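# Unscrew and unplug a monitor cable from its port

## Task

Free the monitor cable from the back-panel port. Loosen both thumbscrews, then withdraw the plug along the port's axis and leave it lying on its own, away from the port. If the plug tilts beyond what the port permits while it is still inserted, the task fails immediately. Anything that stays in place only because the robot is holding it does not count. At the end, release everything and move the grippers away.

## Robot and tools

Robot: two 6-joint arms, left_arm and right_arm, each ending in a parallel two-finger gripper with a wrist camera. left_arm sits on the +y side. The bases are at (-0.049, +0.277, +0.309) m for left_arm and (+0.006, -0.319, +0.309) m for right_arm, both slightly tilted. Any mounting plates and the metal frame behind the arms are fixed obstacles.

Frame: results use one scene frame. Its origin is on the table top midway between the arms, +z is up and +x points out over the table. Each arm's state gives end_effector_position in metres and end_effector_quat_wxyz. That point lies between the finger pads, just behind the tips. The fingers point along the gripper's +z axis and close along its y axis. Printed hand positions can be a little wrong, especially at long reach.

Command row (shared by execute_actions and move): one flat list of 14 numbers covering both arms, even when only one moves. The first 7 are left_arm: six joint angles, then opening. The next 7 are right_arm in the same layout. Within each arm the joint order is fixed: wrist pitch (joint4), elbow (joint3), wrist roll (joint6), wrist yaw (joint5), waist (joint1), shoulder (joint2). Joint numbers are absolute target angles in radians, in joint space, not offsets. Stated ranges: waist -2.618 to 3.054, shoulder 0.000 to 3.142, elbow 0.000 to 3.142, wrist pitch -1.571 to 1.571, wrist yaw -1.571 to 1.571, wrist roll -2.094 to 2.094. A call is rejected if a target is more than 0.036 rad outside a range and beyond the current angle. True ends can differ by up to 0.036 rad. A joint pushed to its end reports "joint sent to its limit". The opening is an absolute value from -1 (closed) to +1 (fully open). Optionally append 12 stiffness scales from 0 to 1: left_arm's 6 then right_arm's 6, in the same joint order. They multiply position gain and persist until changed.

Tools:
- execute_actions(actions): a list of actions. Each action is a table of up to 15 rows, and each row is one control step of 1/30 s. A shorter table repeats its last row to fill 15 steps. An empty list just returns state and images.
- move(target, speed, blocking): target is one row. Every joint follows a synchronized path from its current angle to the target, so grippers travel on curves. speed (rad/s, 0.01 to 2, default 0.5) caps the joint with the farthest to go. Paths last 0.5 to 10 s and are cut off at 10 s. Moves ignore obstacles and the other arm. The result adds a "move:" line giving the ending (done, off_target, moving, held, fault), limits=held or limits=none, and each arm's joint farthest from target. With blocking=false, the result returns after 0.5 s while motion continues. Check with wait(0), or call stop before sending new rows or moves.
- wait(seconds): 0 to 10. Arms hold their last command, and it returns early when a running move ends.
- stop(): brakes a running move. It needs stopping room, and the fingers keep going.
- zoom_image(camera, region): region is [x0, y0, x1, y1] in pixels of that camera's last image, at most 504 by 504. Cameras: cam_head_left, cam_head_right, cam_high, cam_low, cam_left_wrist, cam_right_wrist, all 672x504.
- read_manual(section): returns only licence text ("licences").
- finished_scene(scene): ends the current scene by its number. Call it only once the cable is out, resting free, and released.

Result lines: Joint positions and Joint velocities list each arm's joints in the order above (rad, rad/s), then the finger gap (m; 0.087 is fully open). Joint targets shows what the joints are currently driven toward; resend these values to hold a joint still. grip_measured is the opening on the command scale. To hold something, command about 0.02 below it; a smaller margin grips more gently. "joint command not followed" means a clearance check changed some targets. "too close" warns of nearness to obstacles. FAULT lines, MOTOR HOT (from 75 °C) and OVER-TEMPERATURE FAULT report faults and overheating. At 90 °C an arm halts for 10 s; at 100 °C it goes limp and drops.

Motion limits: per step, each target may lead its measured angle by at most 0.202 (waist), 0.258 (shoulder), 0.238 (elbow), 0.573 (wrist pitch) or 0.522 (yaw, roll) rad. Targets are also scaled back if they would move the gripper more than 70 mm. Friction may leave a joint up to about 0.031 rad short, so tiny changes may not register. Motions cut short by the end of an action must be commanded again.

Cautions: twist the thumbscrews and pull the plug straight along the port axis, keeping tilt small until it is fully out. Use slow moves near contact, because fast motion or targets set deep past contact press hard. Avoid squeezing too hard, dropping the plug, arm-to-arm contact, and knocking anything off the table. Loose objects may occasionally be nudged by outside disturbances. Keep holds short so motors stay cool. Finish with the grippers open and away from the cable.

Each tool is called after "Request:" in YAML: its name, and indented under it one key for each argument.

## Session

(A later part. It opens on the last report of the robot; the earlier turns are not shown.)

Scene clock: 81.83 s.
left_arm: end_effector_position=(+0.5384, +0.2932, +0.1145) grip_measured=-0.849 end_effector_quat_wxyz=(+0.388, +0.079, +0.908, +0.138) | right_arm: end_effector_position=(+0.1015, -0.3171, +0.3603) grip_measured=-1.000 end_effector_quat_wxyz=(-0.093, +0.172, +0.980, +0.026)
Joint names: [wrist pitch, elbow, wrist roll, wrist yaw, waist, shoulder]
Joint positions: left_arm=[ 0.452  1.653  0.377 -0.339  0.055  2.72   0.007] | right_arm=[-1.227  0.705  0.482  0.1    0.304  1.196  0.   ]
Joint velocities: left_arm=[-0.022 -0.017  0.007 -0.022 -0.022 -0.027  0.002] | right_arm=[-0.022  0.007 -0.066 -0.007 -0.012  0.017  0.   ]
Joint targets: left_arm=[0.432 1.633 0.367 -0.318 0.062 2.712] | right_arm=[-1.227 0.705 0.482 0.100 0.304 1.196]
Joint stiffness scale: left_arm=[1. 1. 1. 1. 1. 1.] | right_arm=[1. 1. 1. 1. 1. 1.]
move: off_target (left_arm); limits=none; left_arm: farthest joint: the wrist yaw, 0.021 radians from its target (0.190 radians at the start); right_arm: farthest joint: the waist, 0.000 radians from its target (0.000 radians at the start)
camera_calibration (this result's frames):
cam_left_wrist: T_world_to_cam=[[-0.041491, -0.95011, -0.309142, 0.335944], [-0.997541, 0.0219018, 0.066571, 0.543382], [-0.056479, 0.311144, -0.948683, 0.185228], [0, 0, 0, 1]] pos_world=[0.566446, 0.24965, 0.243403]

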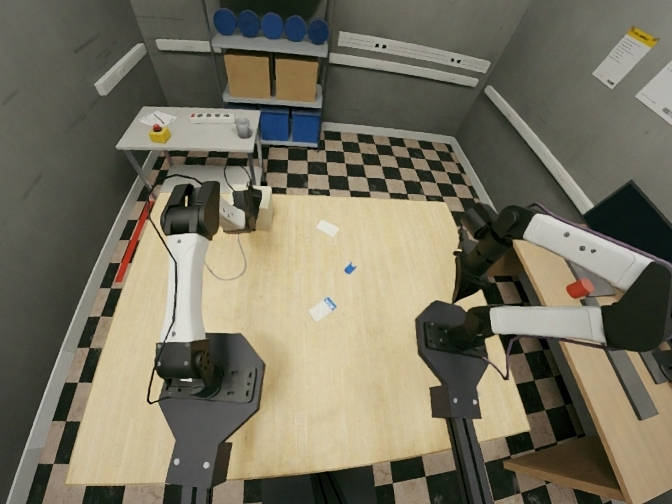

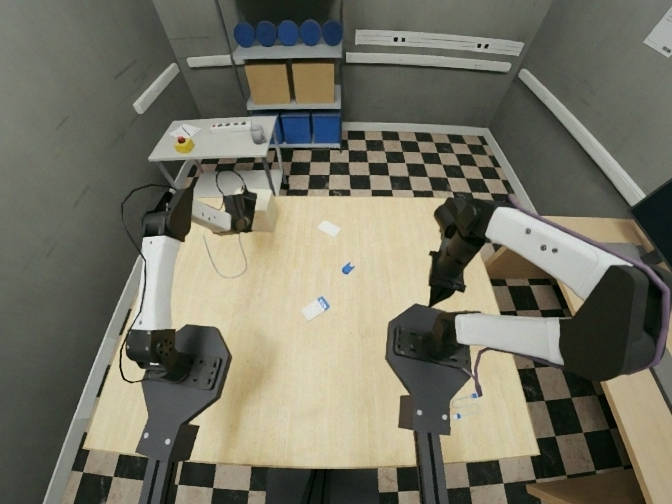

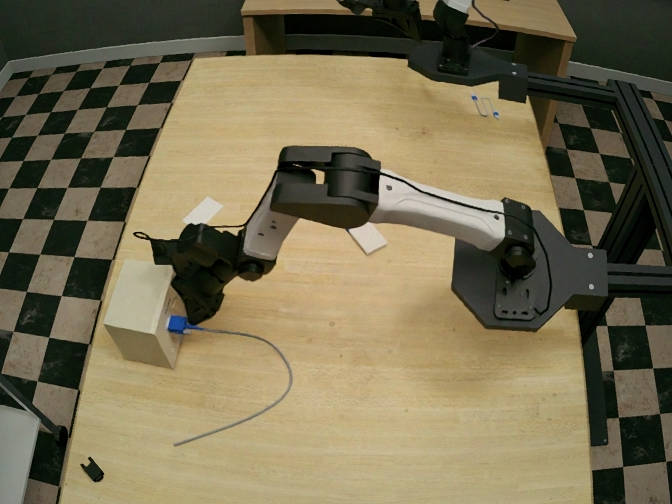

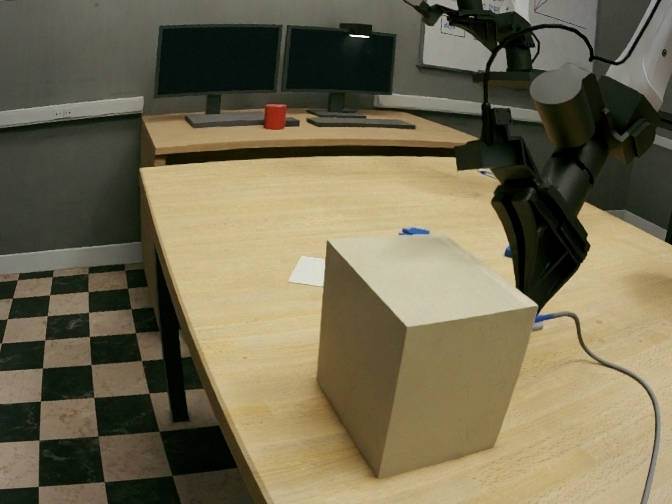

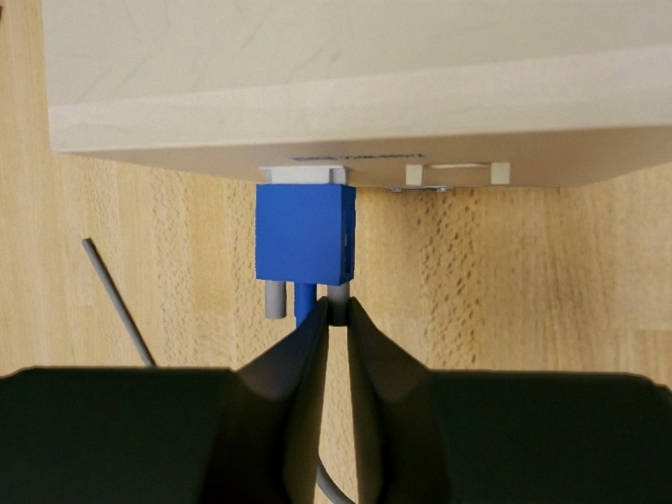

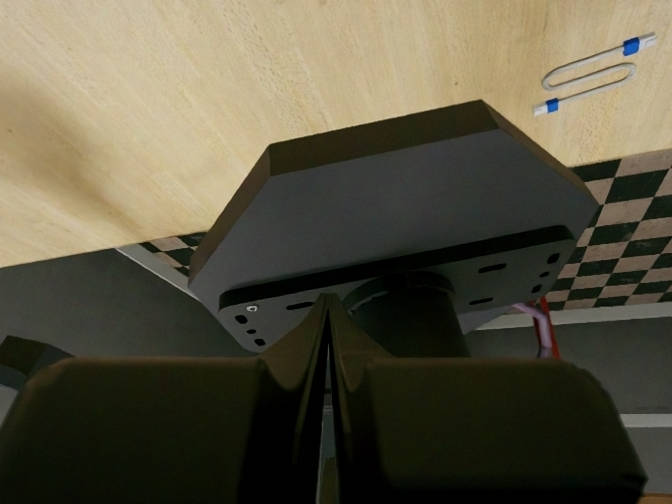

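Request:
execute_actions:
  actions:
    - [[0.452,1.653,0.377,-0.339,0.055,2.72,-0.77,-1.227,0.705,0.482,0.1,0.304,1.196,-1]]

Request:
move:
  target: [0.405,1.615,0.37,-0.35,0.042,2.665,-0.75,-1.227,0.705,0.482,0.1,0.304,1.196,-1]
  speed: 0.1

Request:
move:
  target: [0.155,1.766,0.08,0.306,0.305,2.65,-0.75,-1.227,0.705,0.482,0.1,0.304,1.196,-1]
  speed: 0.5

Scene clock: 84.27 s.
left_arm: end_effector_position=(+0.5384, +0.2930, +0.1145) grip_measured=-0.770 end_effector_quat_wxyz=(+0.388, +0.079, +0.908, +0.137) | right_arm: end_effector_position=(+0.1015, -0.3171, +0.3603) grip_measured=-1.000 end_effector_quat_wxyz=(-0.093, +0.172, +0.980, +0.026)
Joint names: [wrist pitch, elbow, wrist roll, wrist yaw, waist, shoulder]
Joint positions: left_arm=[ 0.452  1.653  0.377 -0.337  0.055  2.72   0.01 ] | right_arm=[-1.227  0.705  0.482  0.1    0.304  1.196  0.   ]
Joint velocities: left_arm=[ 0.037 -0.002 -0.037  0.022  0.012  0.007 -0.001] | right_arm=[-0.037 -0.002 -0.037  0.051 -0.007  0.002  0.   ]
Joint targets: left_arm=[0.452 1.653 0.377 -0.339 0.055 2.720] | right_arm=[-1.227 0.705 0.482 0.100 0.304 1.196]
Joint stiffness scale: left_arm=[1. 1. 1. 1. 1. 1.] | right_arm=[1. 1. 1. 1. 1. 1.]
camera_calibration (this result's frames):
cam_left_wrist: T_world_to_cam=[[-0.0420033, -0.950401, -0.308178, 0.335992], [-0.997541, 0.0225738, 0.0663442, 0.543273], [-0.0560968, 0.310207, -0.949012, 0.185379], [0, 0, 0, 1]] pos_world=[0.566449, 0.249557, 0.243429]

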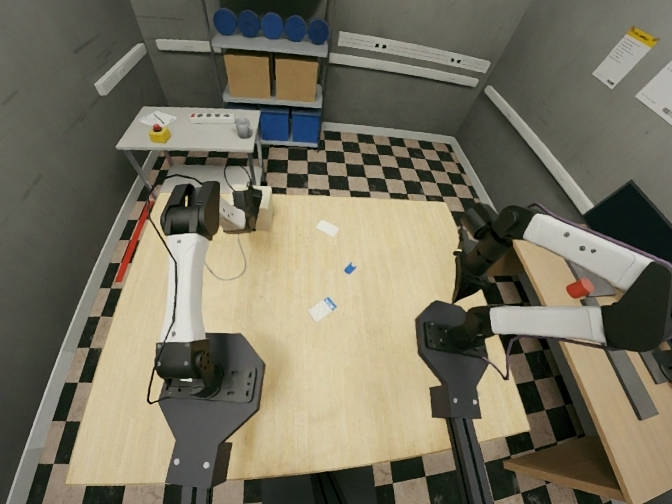

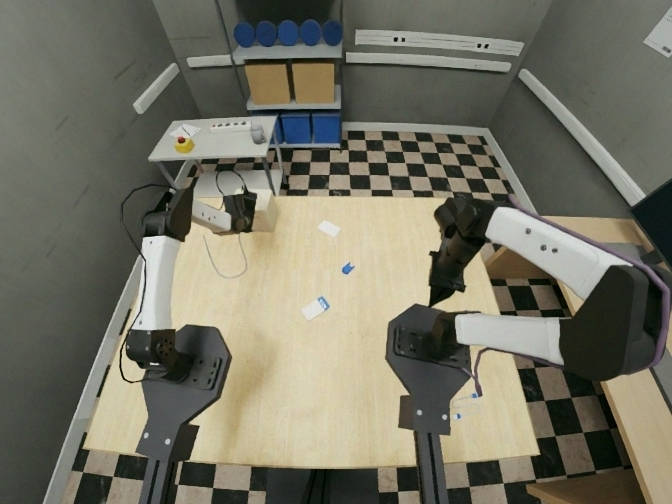

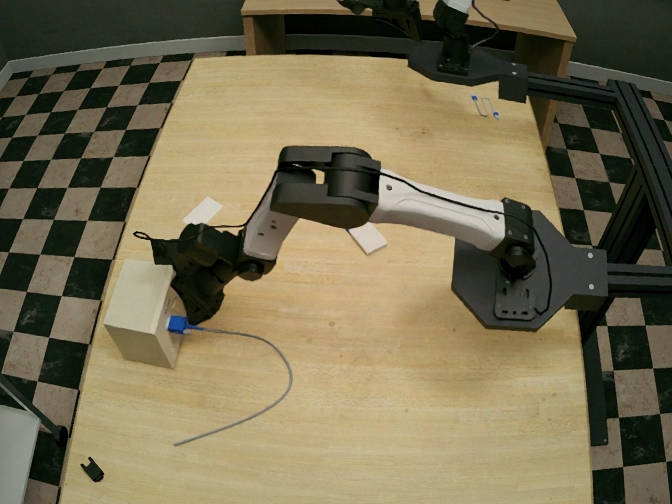

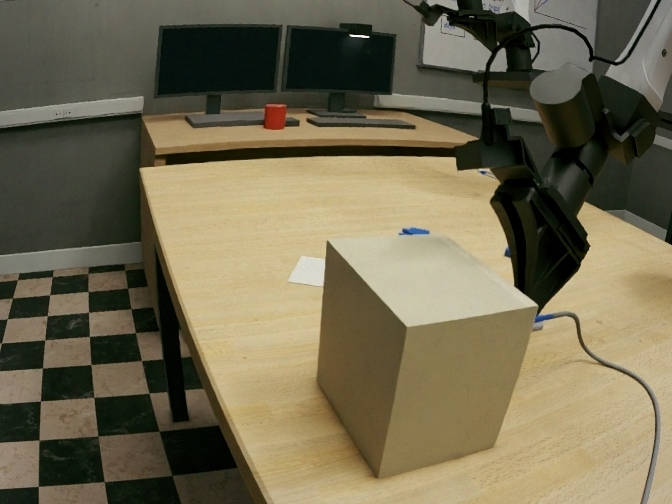

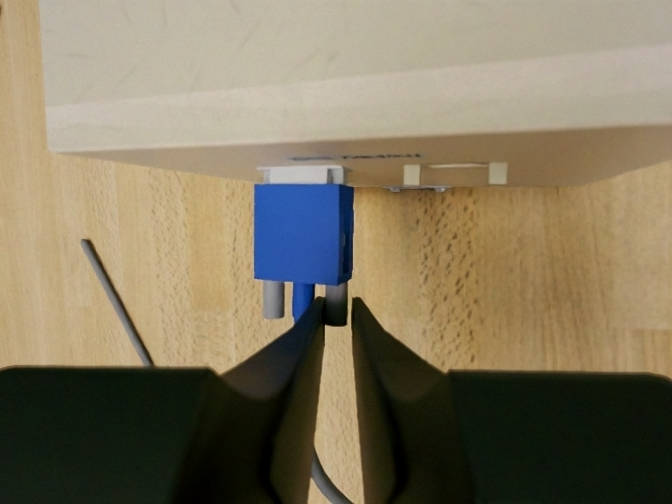

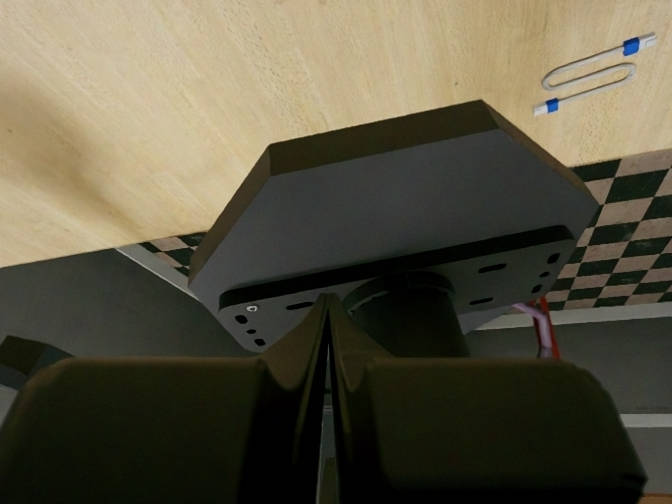

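Scene clock: 85.33 s.
left_arm: end_effector_position=(+0.5416, +0.2936, +0.1327) grip_measured=-0.750 end_effector_quat_wxyz=(+0.391, +0.079, +0.907, +0.136) | right_arm: end_effector_position=(+0.1015, -0.3171, +0.3603) grip_measured=-1.000 end_effector_quat_wxyz=(-0.093, +0.172, +0.980, +0.026)
Joint names: [wrist pitch, elbow, wrist roll, wrist yaw, waist, shoulder]
Joint positions: left_arm=[ 0.425  1.636  0.374 -0.339  0.05   2.671  0.011] | right_arm=[-1.227  0.705  0.482  0.1    0.304  1.196  0.   ]
Joint velocities: left_arm=[ 0.037  0.012  0.007 -0.022 -0.017  0.017  0.002] | right_arm=[-0.081 -0.002  0.051 -0.051  0.012  0.012  0.   ]
Joint targets: left_arm=[0.405 1.615 0.370 -0.350 0.042 2.665] | right_arm=[-1.227 0.705 0.482 0.100 0.304 1.196]
Joint stiffness scale: left_arm=[1. 1. 1. 1. 1. 1.] | right_arm=[1. 1. 1. 1. 1. 1.]
move: off_target (left_arm); limits=none; left_arm: farthest joint: the elbow, 0.021 radians from its target (0.038 radians at the start); right_arm: farthest joint: the waist, 0.000 radians from its target (0.000 radians at the start)
camera_calibration (this result's frames):
cam_left_wrist: T_world_to_cam=[[-0.0407876, -0.951019, -0.306429, 0.341558], [-0.997913, 0.0234077, 0.0601814, 0.54594], [-0.0500609, 0.308244, -0.949989, 0.200121], [0, 0, 0, 1]] pos_world=[0.56875, 0.250362, 0.261921]

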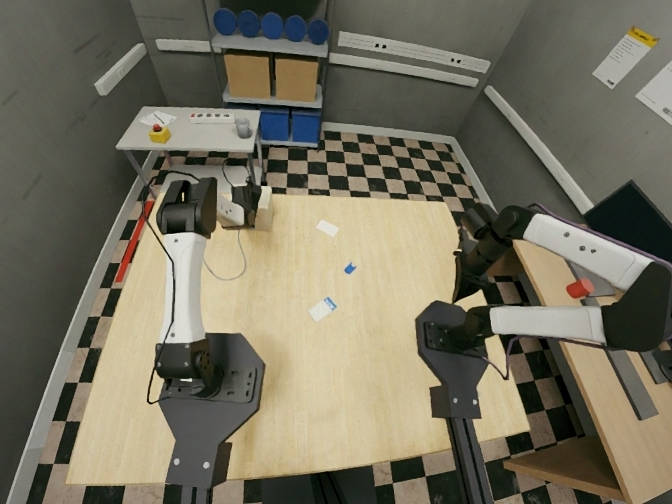

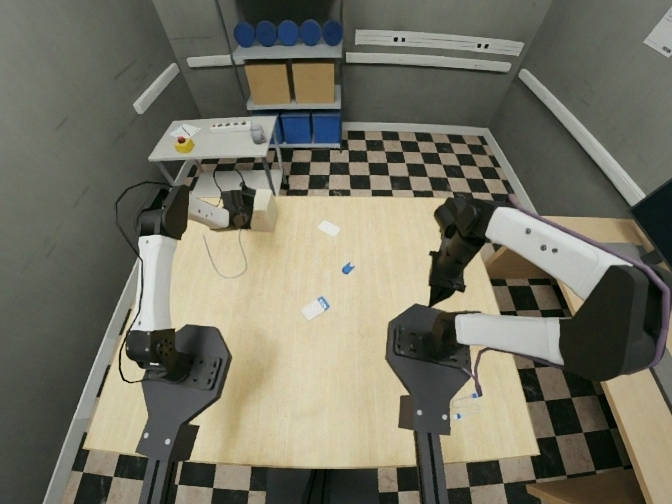

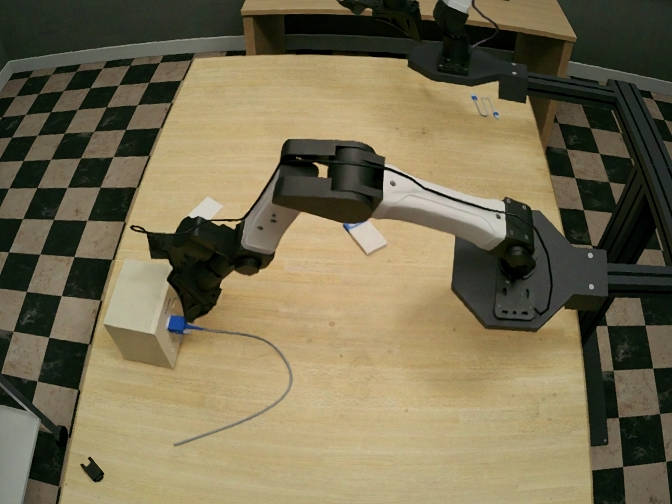

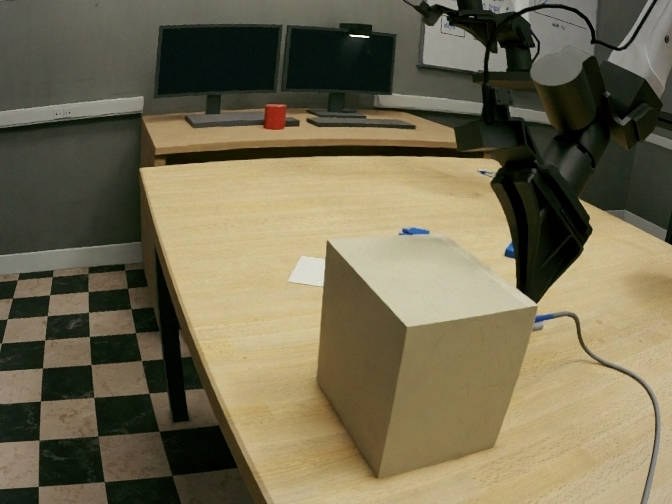

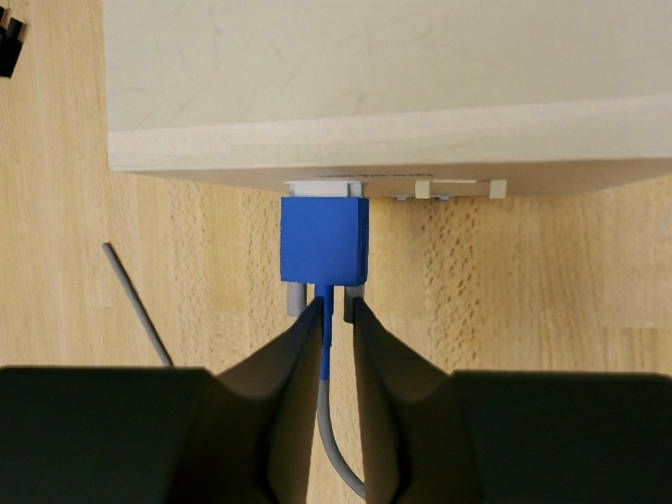

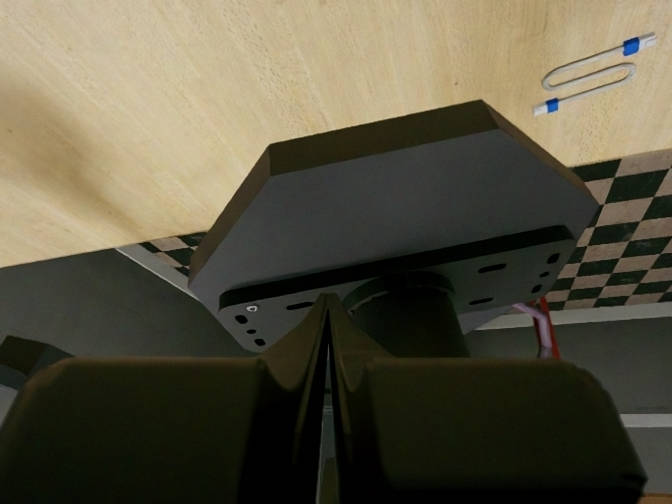

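Scene clock: 87.40 s.
left_arm: end_effector_position=(+0.5387, +0.3287, +0.1281) grip_measured=-0.750 end_effector_quat_wxyz=(+0.374, -0.036, +0.914, -0.155) | right_arm: end_effector_position=(+0.1015, -0.3171, +0.3603) grip_measured=-1.000 end_effector_quat_wxyz=(-0.093, +0.172, +0.980, +0.026)
Joint names: [wrist pitch, elbow, wrist roll, wrist yaw, waist, shoulder]
Joint positions: left_arm=[0.174 1.751 0.087 0.295 0.307 2.655 0.011] | right_arm=[-1.227  0.705  0.482  0.1    0.304  1.196  0.   ]
Joint velocities: left_arm=[ 0.051 -0.007  0.022 -0.037 -0.032 -0.002  0.   ] | right_arm=[-0.022  0.017  0.022  0.037 -0.007  0.007  0.   ]
Joint targets: left_arm=[0.155 1.766 0.080 0.306 0.305 2.650] | right_arm=[-1.227 0.705 0.482 0.100 0.304 1.196]
Joint stiffness scale: left_arm=[1. 1. 1. 1. 1. 1.] | right_arm=[1. 1. 1. 1. 1. 1.]
move: done; limits=none; left_arm: farthest joint: the wrist pitch, 0.019 radians from its target (0.270 radians at the start); right_arm: farthest joint: the waist, 0.000 radians from its target (0.000 radians at the start)
camera_calibration (this result's frames):
cam_left_wrist: T_world_to_cam=[[-0.0540318, -0.948299, 0.312744, 0.300397], [-0.993392, 0.0828093, 0.0794686, 0.518136], [-0.101258, -0.306384, -0.946507, 0.41394], [0, 0, 0, 1]] pos_world=[0.572858, 0.368784, 0.256674]

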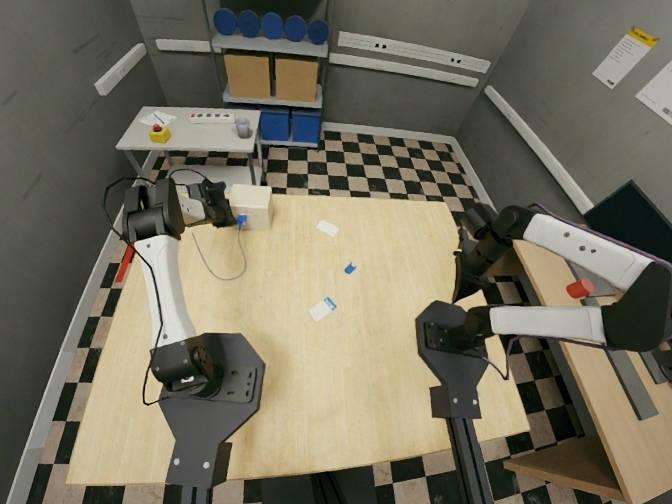

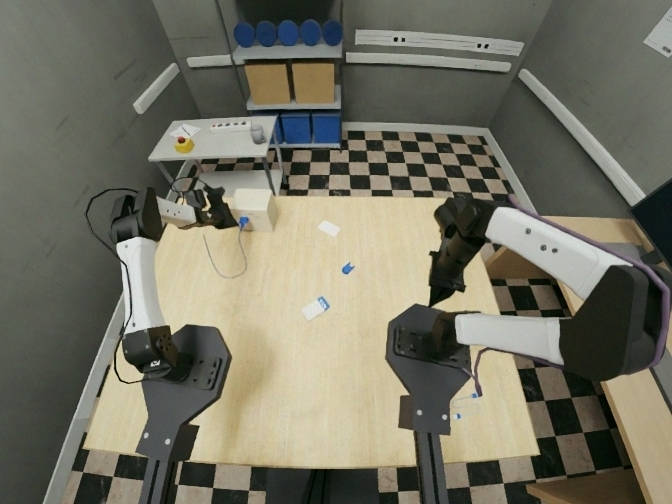

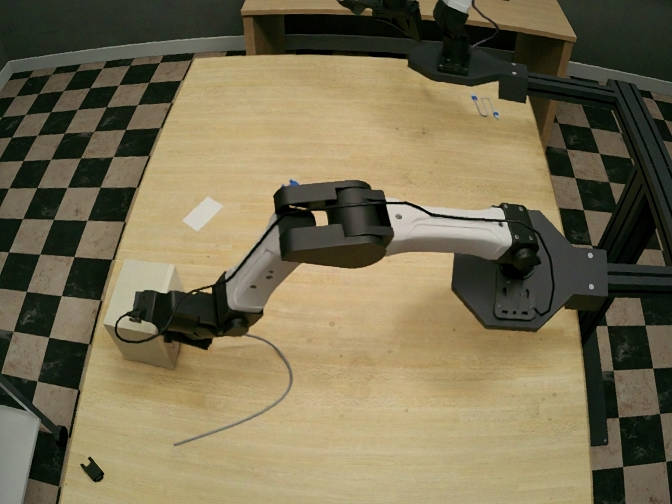

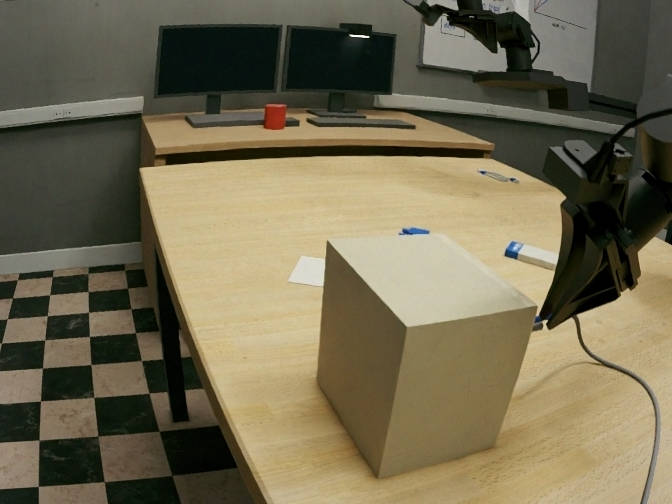

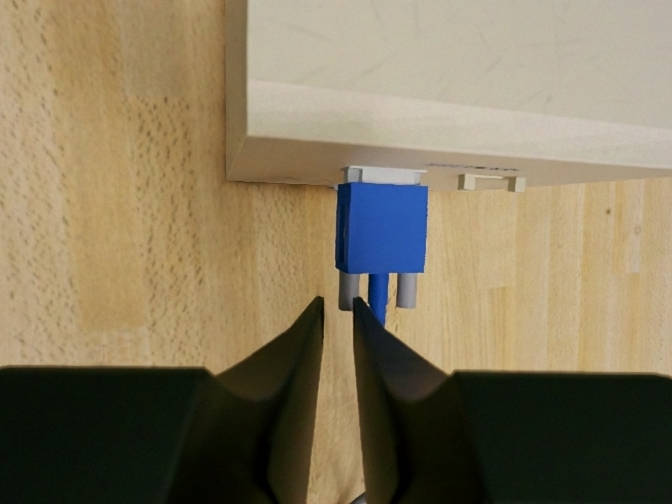

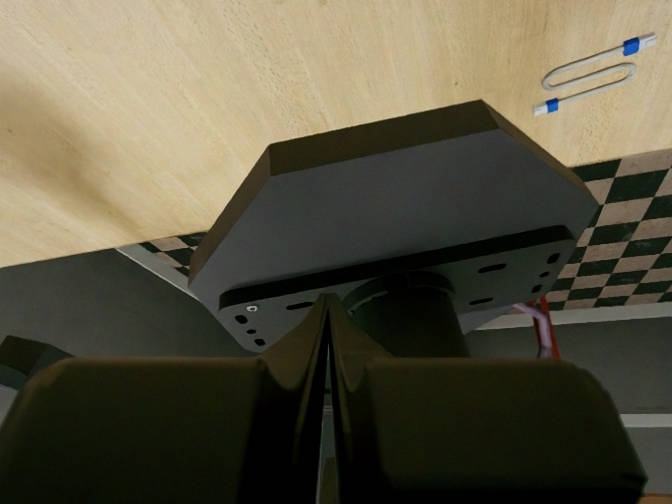

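Request:
execute_actions:
  actions:
    - [[0.174,1.751,0.085,0.295,0.293,2.655,-0.75,-1.227,0.705,0.482,0.1,0.304,1.196,-1]]

Request:
move:
  target: [0.204,1.783,0.085,0.29,0.289,2.713,-0.75,-1.227,0.705,0.482,0.1,0.304,1.196,-1]
  speed: 0.06

Scene clock: 88.23 s.
left_arm: end_effector_position=(+0.5393, +0.3241, +0.1289) grip_measured=-0.750 end_effector_quat_wxyz=(+0.374, -0.033, +0.914, -0.157) | right_arm: end_effector_position=(+0.1015, -0.3171, +0.3603) grip_measured=-1.000 end_effector_quat_wxyz=(-0.093, +0.172, +0.980, +0.026)
Joint names: [wrist pitch, elbow, wrist roll, wrist yaw, waist, shoulder]
Joint positions: left_arm=[0.174 1.751 0.086 0.296 0.3   2.655 0.011] | right_arm=[-1.227  0.705  0.482  0.1    0.304  1.196  0.   ]
Joint velocities: left_arm=[-0.007 -0.007 -0.007 -0.081 -0.007 -0.002 -0.001] | right_arm=[-0.051  0.002 -0.037  0.037 -0.007  0.007  0.   ]
Joint targets: left_arm=[0.174 1.751 0.085 0.295 0.293 2.655] | right_arm=[-1.227 0.705 0.482 0.100 0.304 1.196]
Joint stiffness scale: left_arm=[1. 1. 1. 1. 1. 1.] | right_arm=[1. 1. 1. 1. 1. 1.]
camera_calibration (this result's frames):
cam_left_wrist: T_world_to_cam=[[-0.0615308, -0.94747, 0.31387, 0.299445], [-0.992854, 0.0903177, 0.0780012, 0.516534], [-0.102252, -0.306827, -0.946257, 0.413992], [0, 0, 0, 1]] pos_world=[0.573599, 0.364087, 0.257466]

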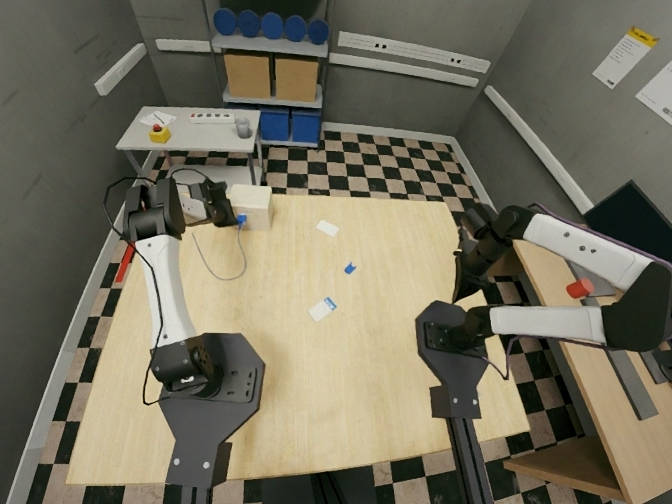

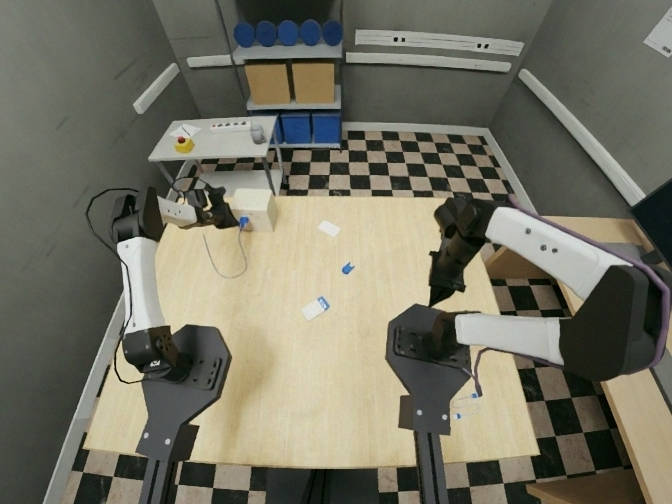

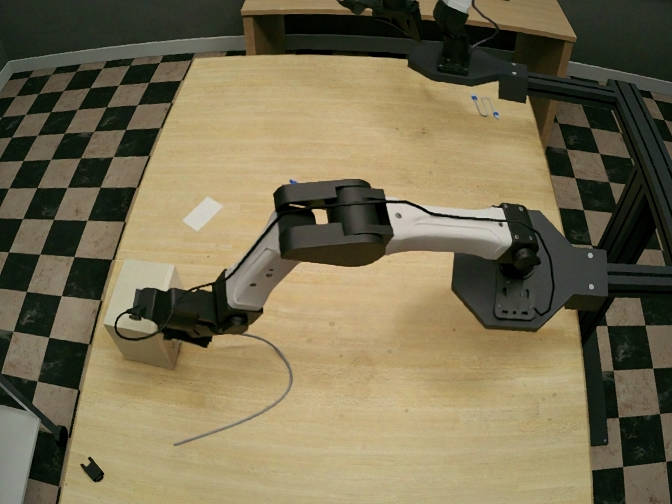

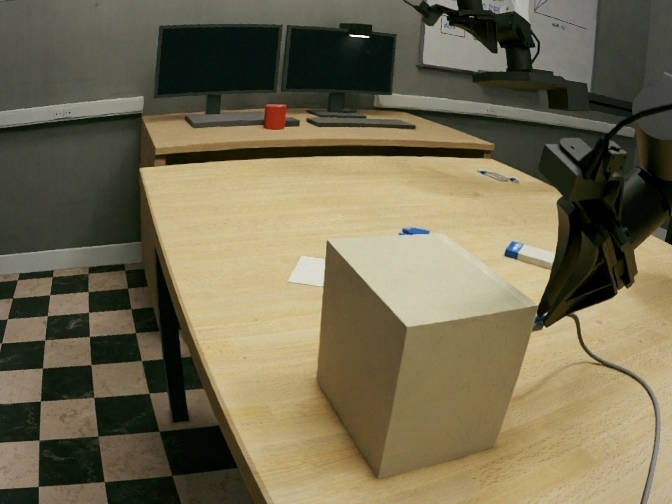

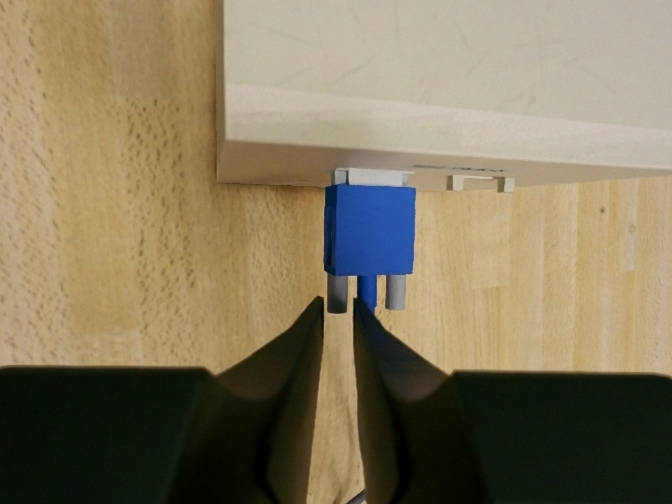

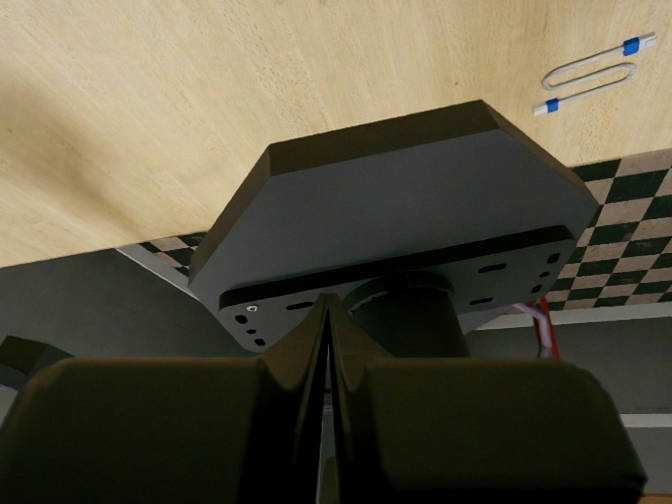

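Scene clock: 89.50 s.
left_arm: end_effector_position=(+0.5400, +0.3219, +0.1166) grip_measured=-0.750 end_effector_quat_wxyz=(+0.375, -0.032, +0.913, -0.157) | right_arm: end_effector_position=(+0.1015, -0.3171, +0.3603) grip_measured=-1.000 end_effector_quat_wxyz=(-0.093, +0.172, +0.980, +0.026)
Joint names: [wrist pitch, elbow, wrist roll, wrist yaw, waist, shoulder]
Joint positions: left_arm=[0.198 1.768 0.086 0.295 0.299 2.692 0.011] | right_arm=[-1.227  0.705  0.482  0.1    0.304  1.196  0.   ]
Joint velocities: left_arm=[-0.007 -0.007 -0.081 -0.022  0.007  0.002 -0.001] | right_arm=[-0.007 -0.007  0.037 -0.022  0.002 -0.012  0.   ]
Joint targets: left_arm=[0.204 1.783 0.085 0.290 0.289 2.713] | right_arm=[-1.227 0.705 0.482 0.100 0.304 1.196]
Joint stiffness scale: left_arm=[1. 1. 1. 1. 1. 1.] | right_arm=[1. 1. 1. 1. 1. 1.]
move: off_target (left_arm); limits=none; left_arm: farthest joint: the shoulder, 0.021 radians from its target (0.058 radians at the start); right_arm: farthest joint: the waist, 0.000 radians from its target (0.000 radians at the start)
camera_calibration (this result's frames):
cam_left_wrist: T_world_to_cam=[[-0.0625477, -0.947757, 0.3128, 0.301974], [-0.993113, 0.0902124, 0.0747525, 0.518944], [-0.0990656, -0.30597, -0.946873, 0.399836], [0, 0, 0, 1]] pos_world=[0.573868, 0.361721, 0.245344]

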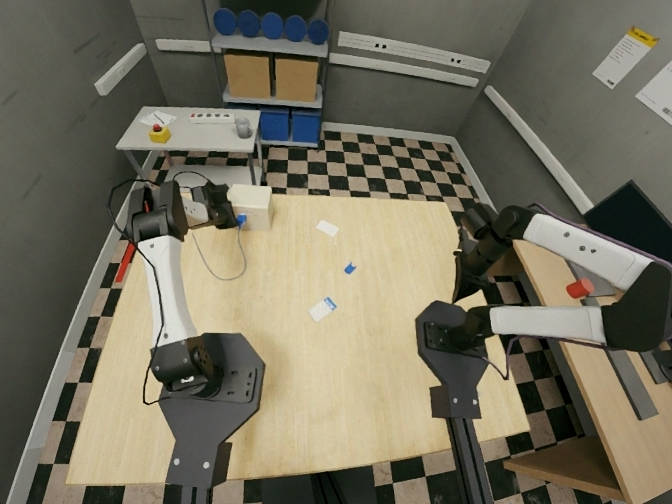

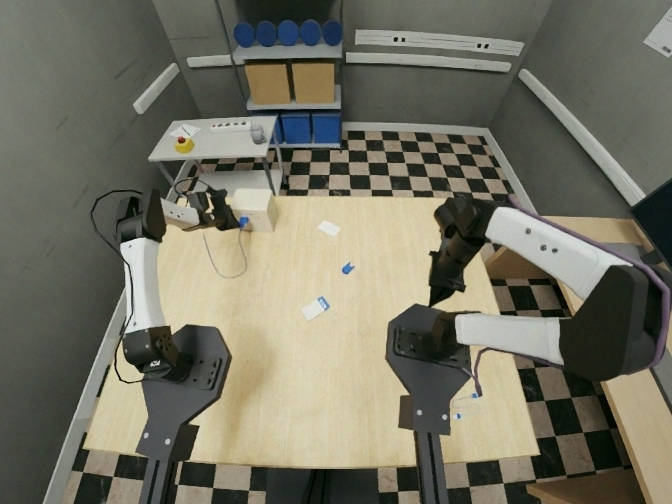

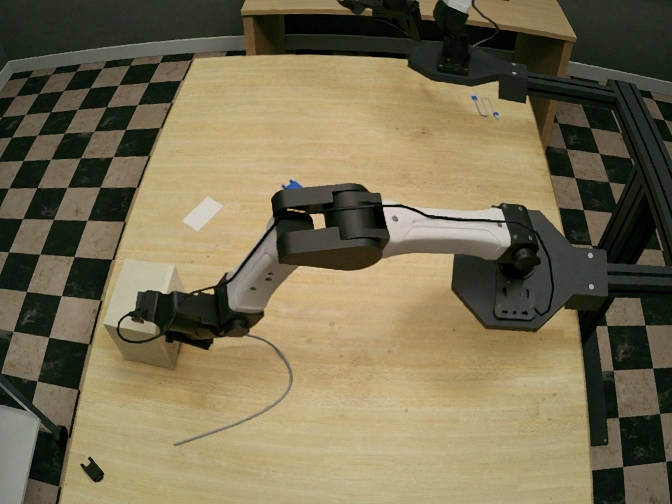

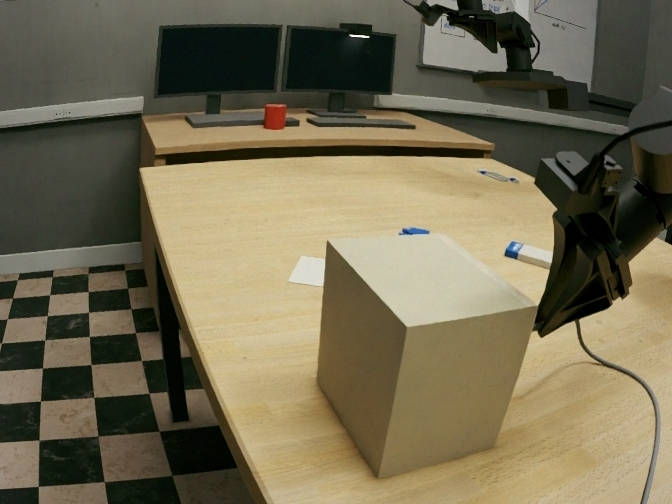

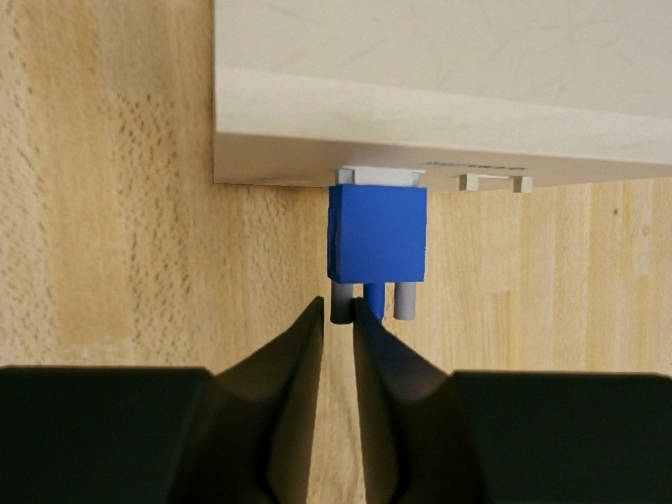

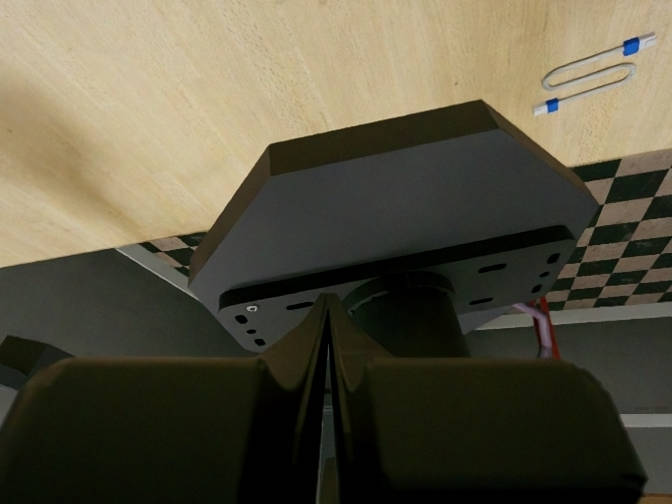

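Request:
execute_actions:
  actions:
    - [[0.204,1.783,0.085,0.29,0.287,2.717,-0.77,-1.227,0.705,0.482,0.1,0.304,1.196,-1],[0.204,1.783,0.085,0.29,0.287,2.717,-0.78,-1.227,0.705,0.482,0.1,0.304,1.196,-1],[0.204,1.783,0.085,0.29,0.287,2.717,-0.79,-1.227,0.705,0.482,0.1,0.304,1.196,-1],[0.204,1.783,0.085,0.29,0.287,2.717,-0.80,-1.227,0.705,0.482,0.1,0.304,1.196,-1],[0.204,1.783,0.085,0.29,0.287,2.717,-0.81,-1.227,0.705,0.482,0.1,0.304,1.196,-1],[0.204,1.783,0.085,0.29,0.287,2.717,-0.82,-1.227,0.705,0.482,0.1,0.304,1.196,-1]]
    - [[0.204,1.783,0.085,0.29,0.287,2.717,-0.84,-1.227,0.705,0.482,0.1,0.304,1.196,-1],[0.204,1.783,0.085,0.29,0.287,2.717,-0.86,-1.227,0.705,0.482,0.1,0.304,1.196,-1],[0.204,1.783,0.085,0.29,0.287,2.717,-0.89,-1.227,0.705,0.482,0.1,0.304,1.196,-1],[0.204,1.783,0.085,0.29,0.29,2.717,-0.93,-1.227,0.705,0.482,0.1,0.304,1.196,-1]]

Scene clock: 91.23 s.
left_arm: end_effector_position=(+0.5403, +0.3206, +0.1168) grip_measured=-0.848 end_effector_quat_wxyz=(+0.376, -0.031, +0.913, -0.157) | right_arm: end_effector_position=(+0.1015, -0.3171, +0.3603) grip_measured=-1.000 end_effector_quat_wxyz=(-0.093, +0.172, +0.980, +0.026)
Joint names: [wrist pitch, elbow, wrist roll, wrist yaw, waist, shoulder]
Joint positions: left_arm=[0.198 1.768 0.086 0.295 0.297 2.692 0.007] | right_arm=[-1.227  0.705  0.482  0.1    0.304  1.196  0.   ]
Joint velocities: left_arm=[-0.022 -0.012  0.022 -0.022 -0.007 -0.012 -0.   ] | right_arm=[-0.037 -0.007 -0.007 -0.066 -0.012 -0.017  0.   ]
Joint targets: left_arm=[0.204 1.783 0.085 0.290 0.290 2.717] | right_arm=[-1.227 0.705 0.482 0.100 0.304 1.196]
Joint stiffness scale: left_arm=[1. 1. 1. 1. 1. 1.] | right_arm=[1. 1. 1. 1. 1. 1.]
camera_calibration (this result's frames):
cam_left_wrist: T_world_to_cam=[[-0.0643297, -0.947777, 0.312377, 0.301785], [-0.993003, 0.0918586, 0.0742112, 0.518764], [-0.0990303, -0.305418, -0.947055, 0.399535], [0, 0, 0, 1]] pos_world=[0.574114, 0.360397, 0.245612]

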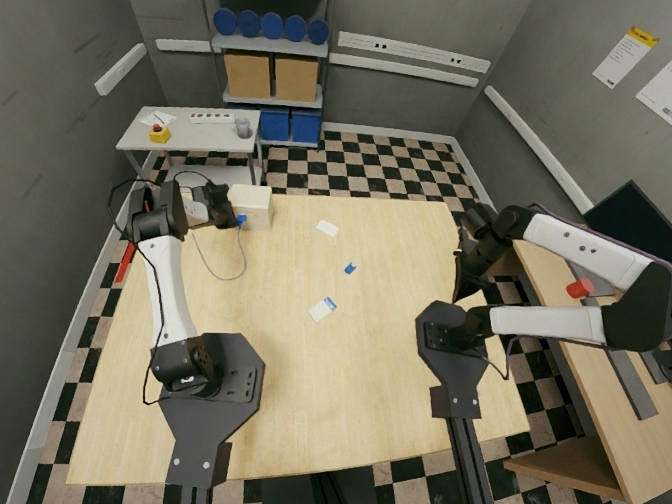

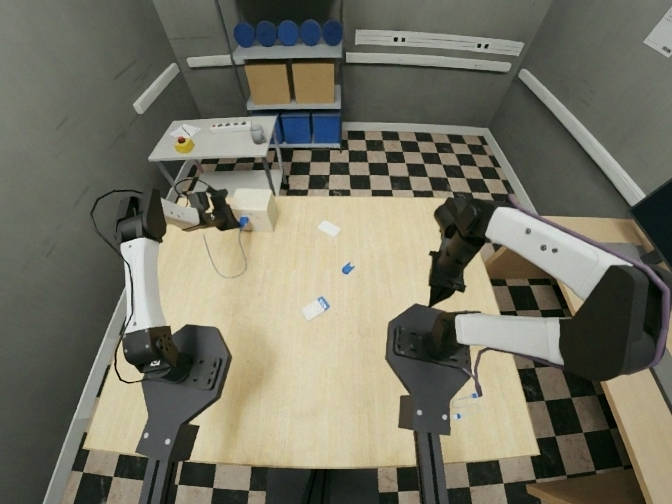

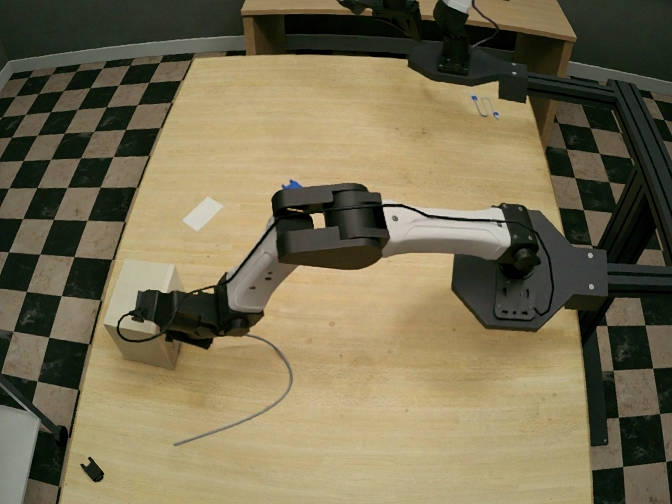

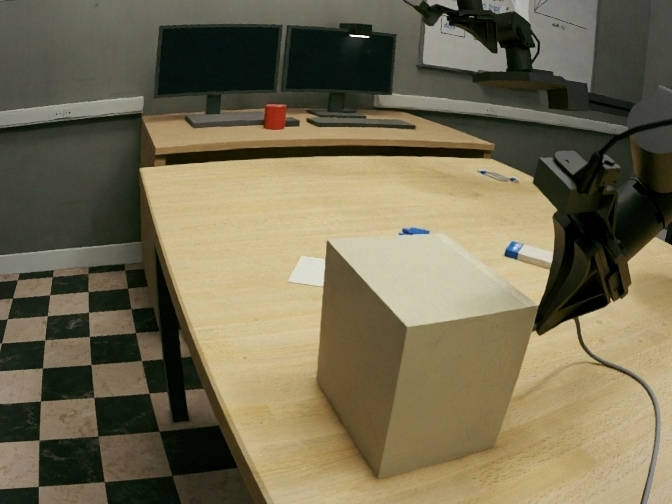

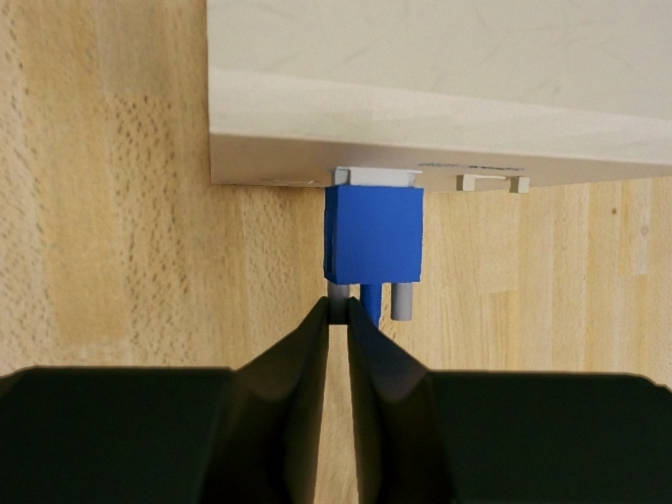

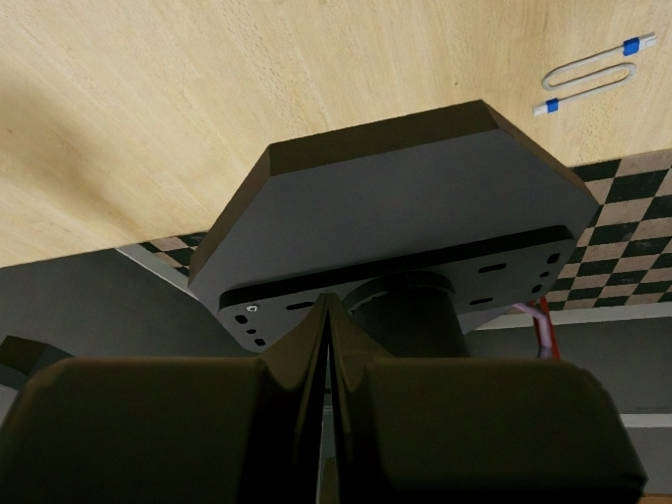

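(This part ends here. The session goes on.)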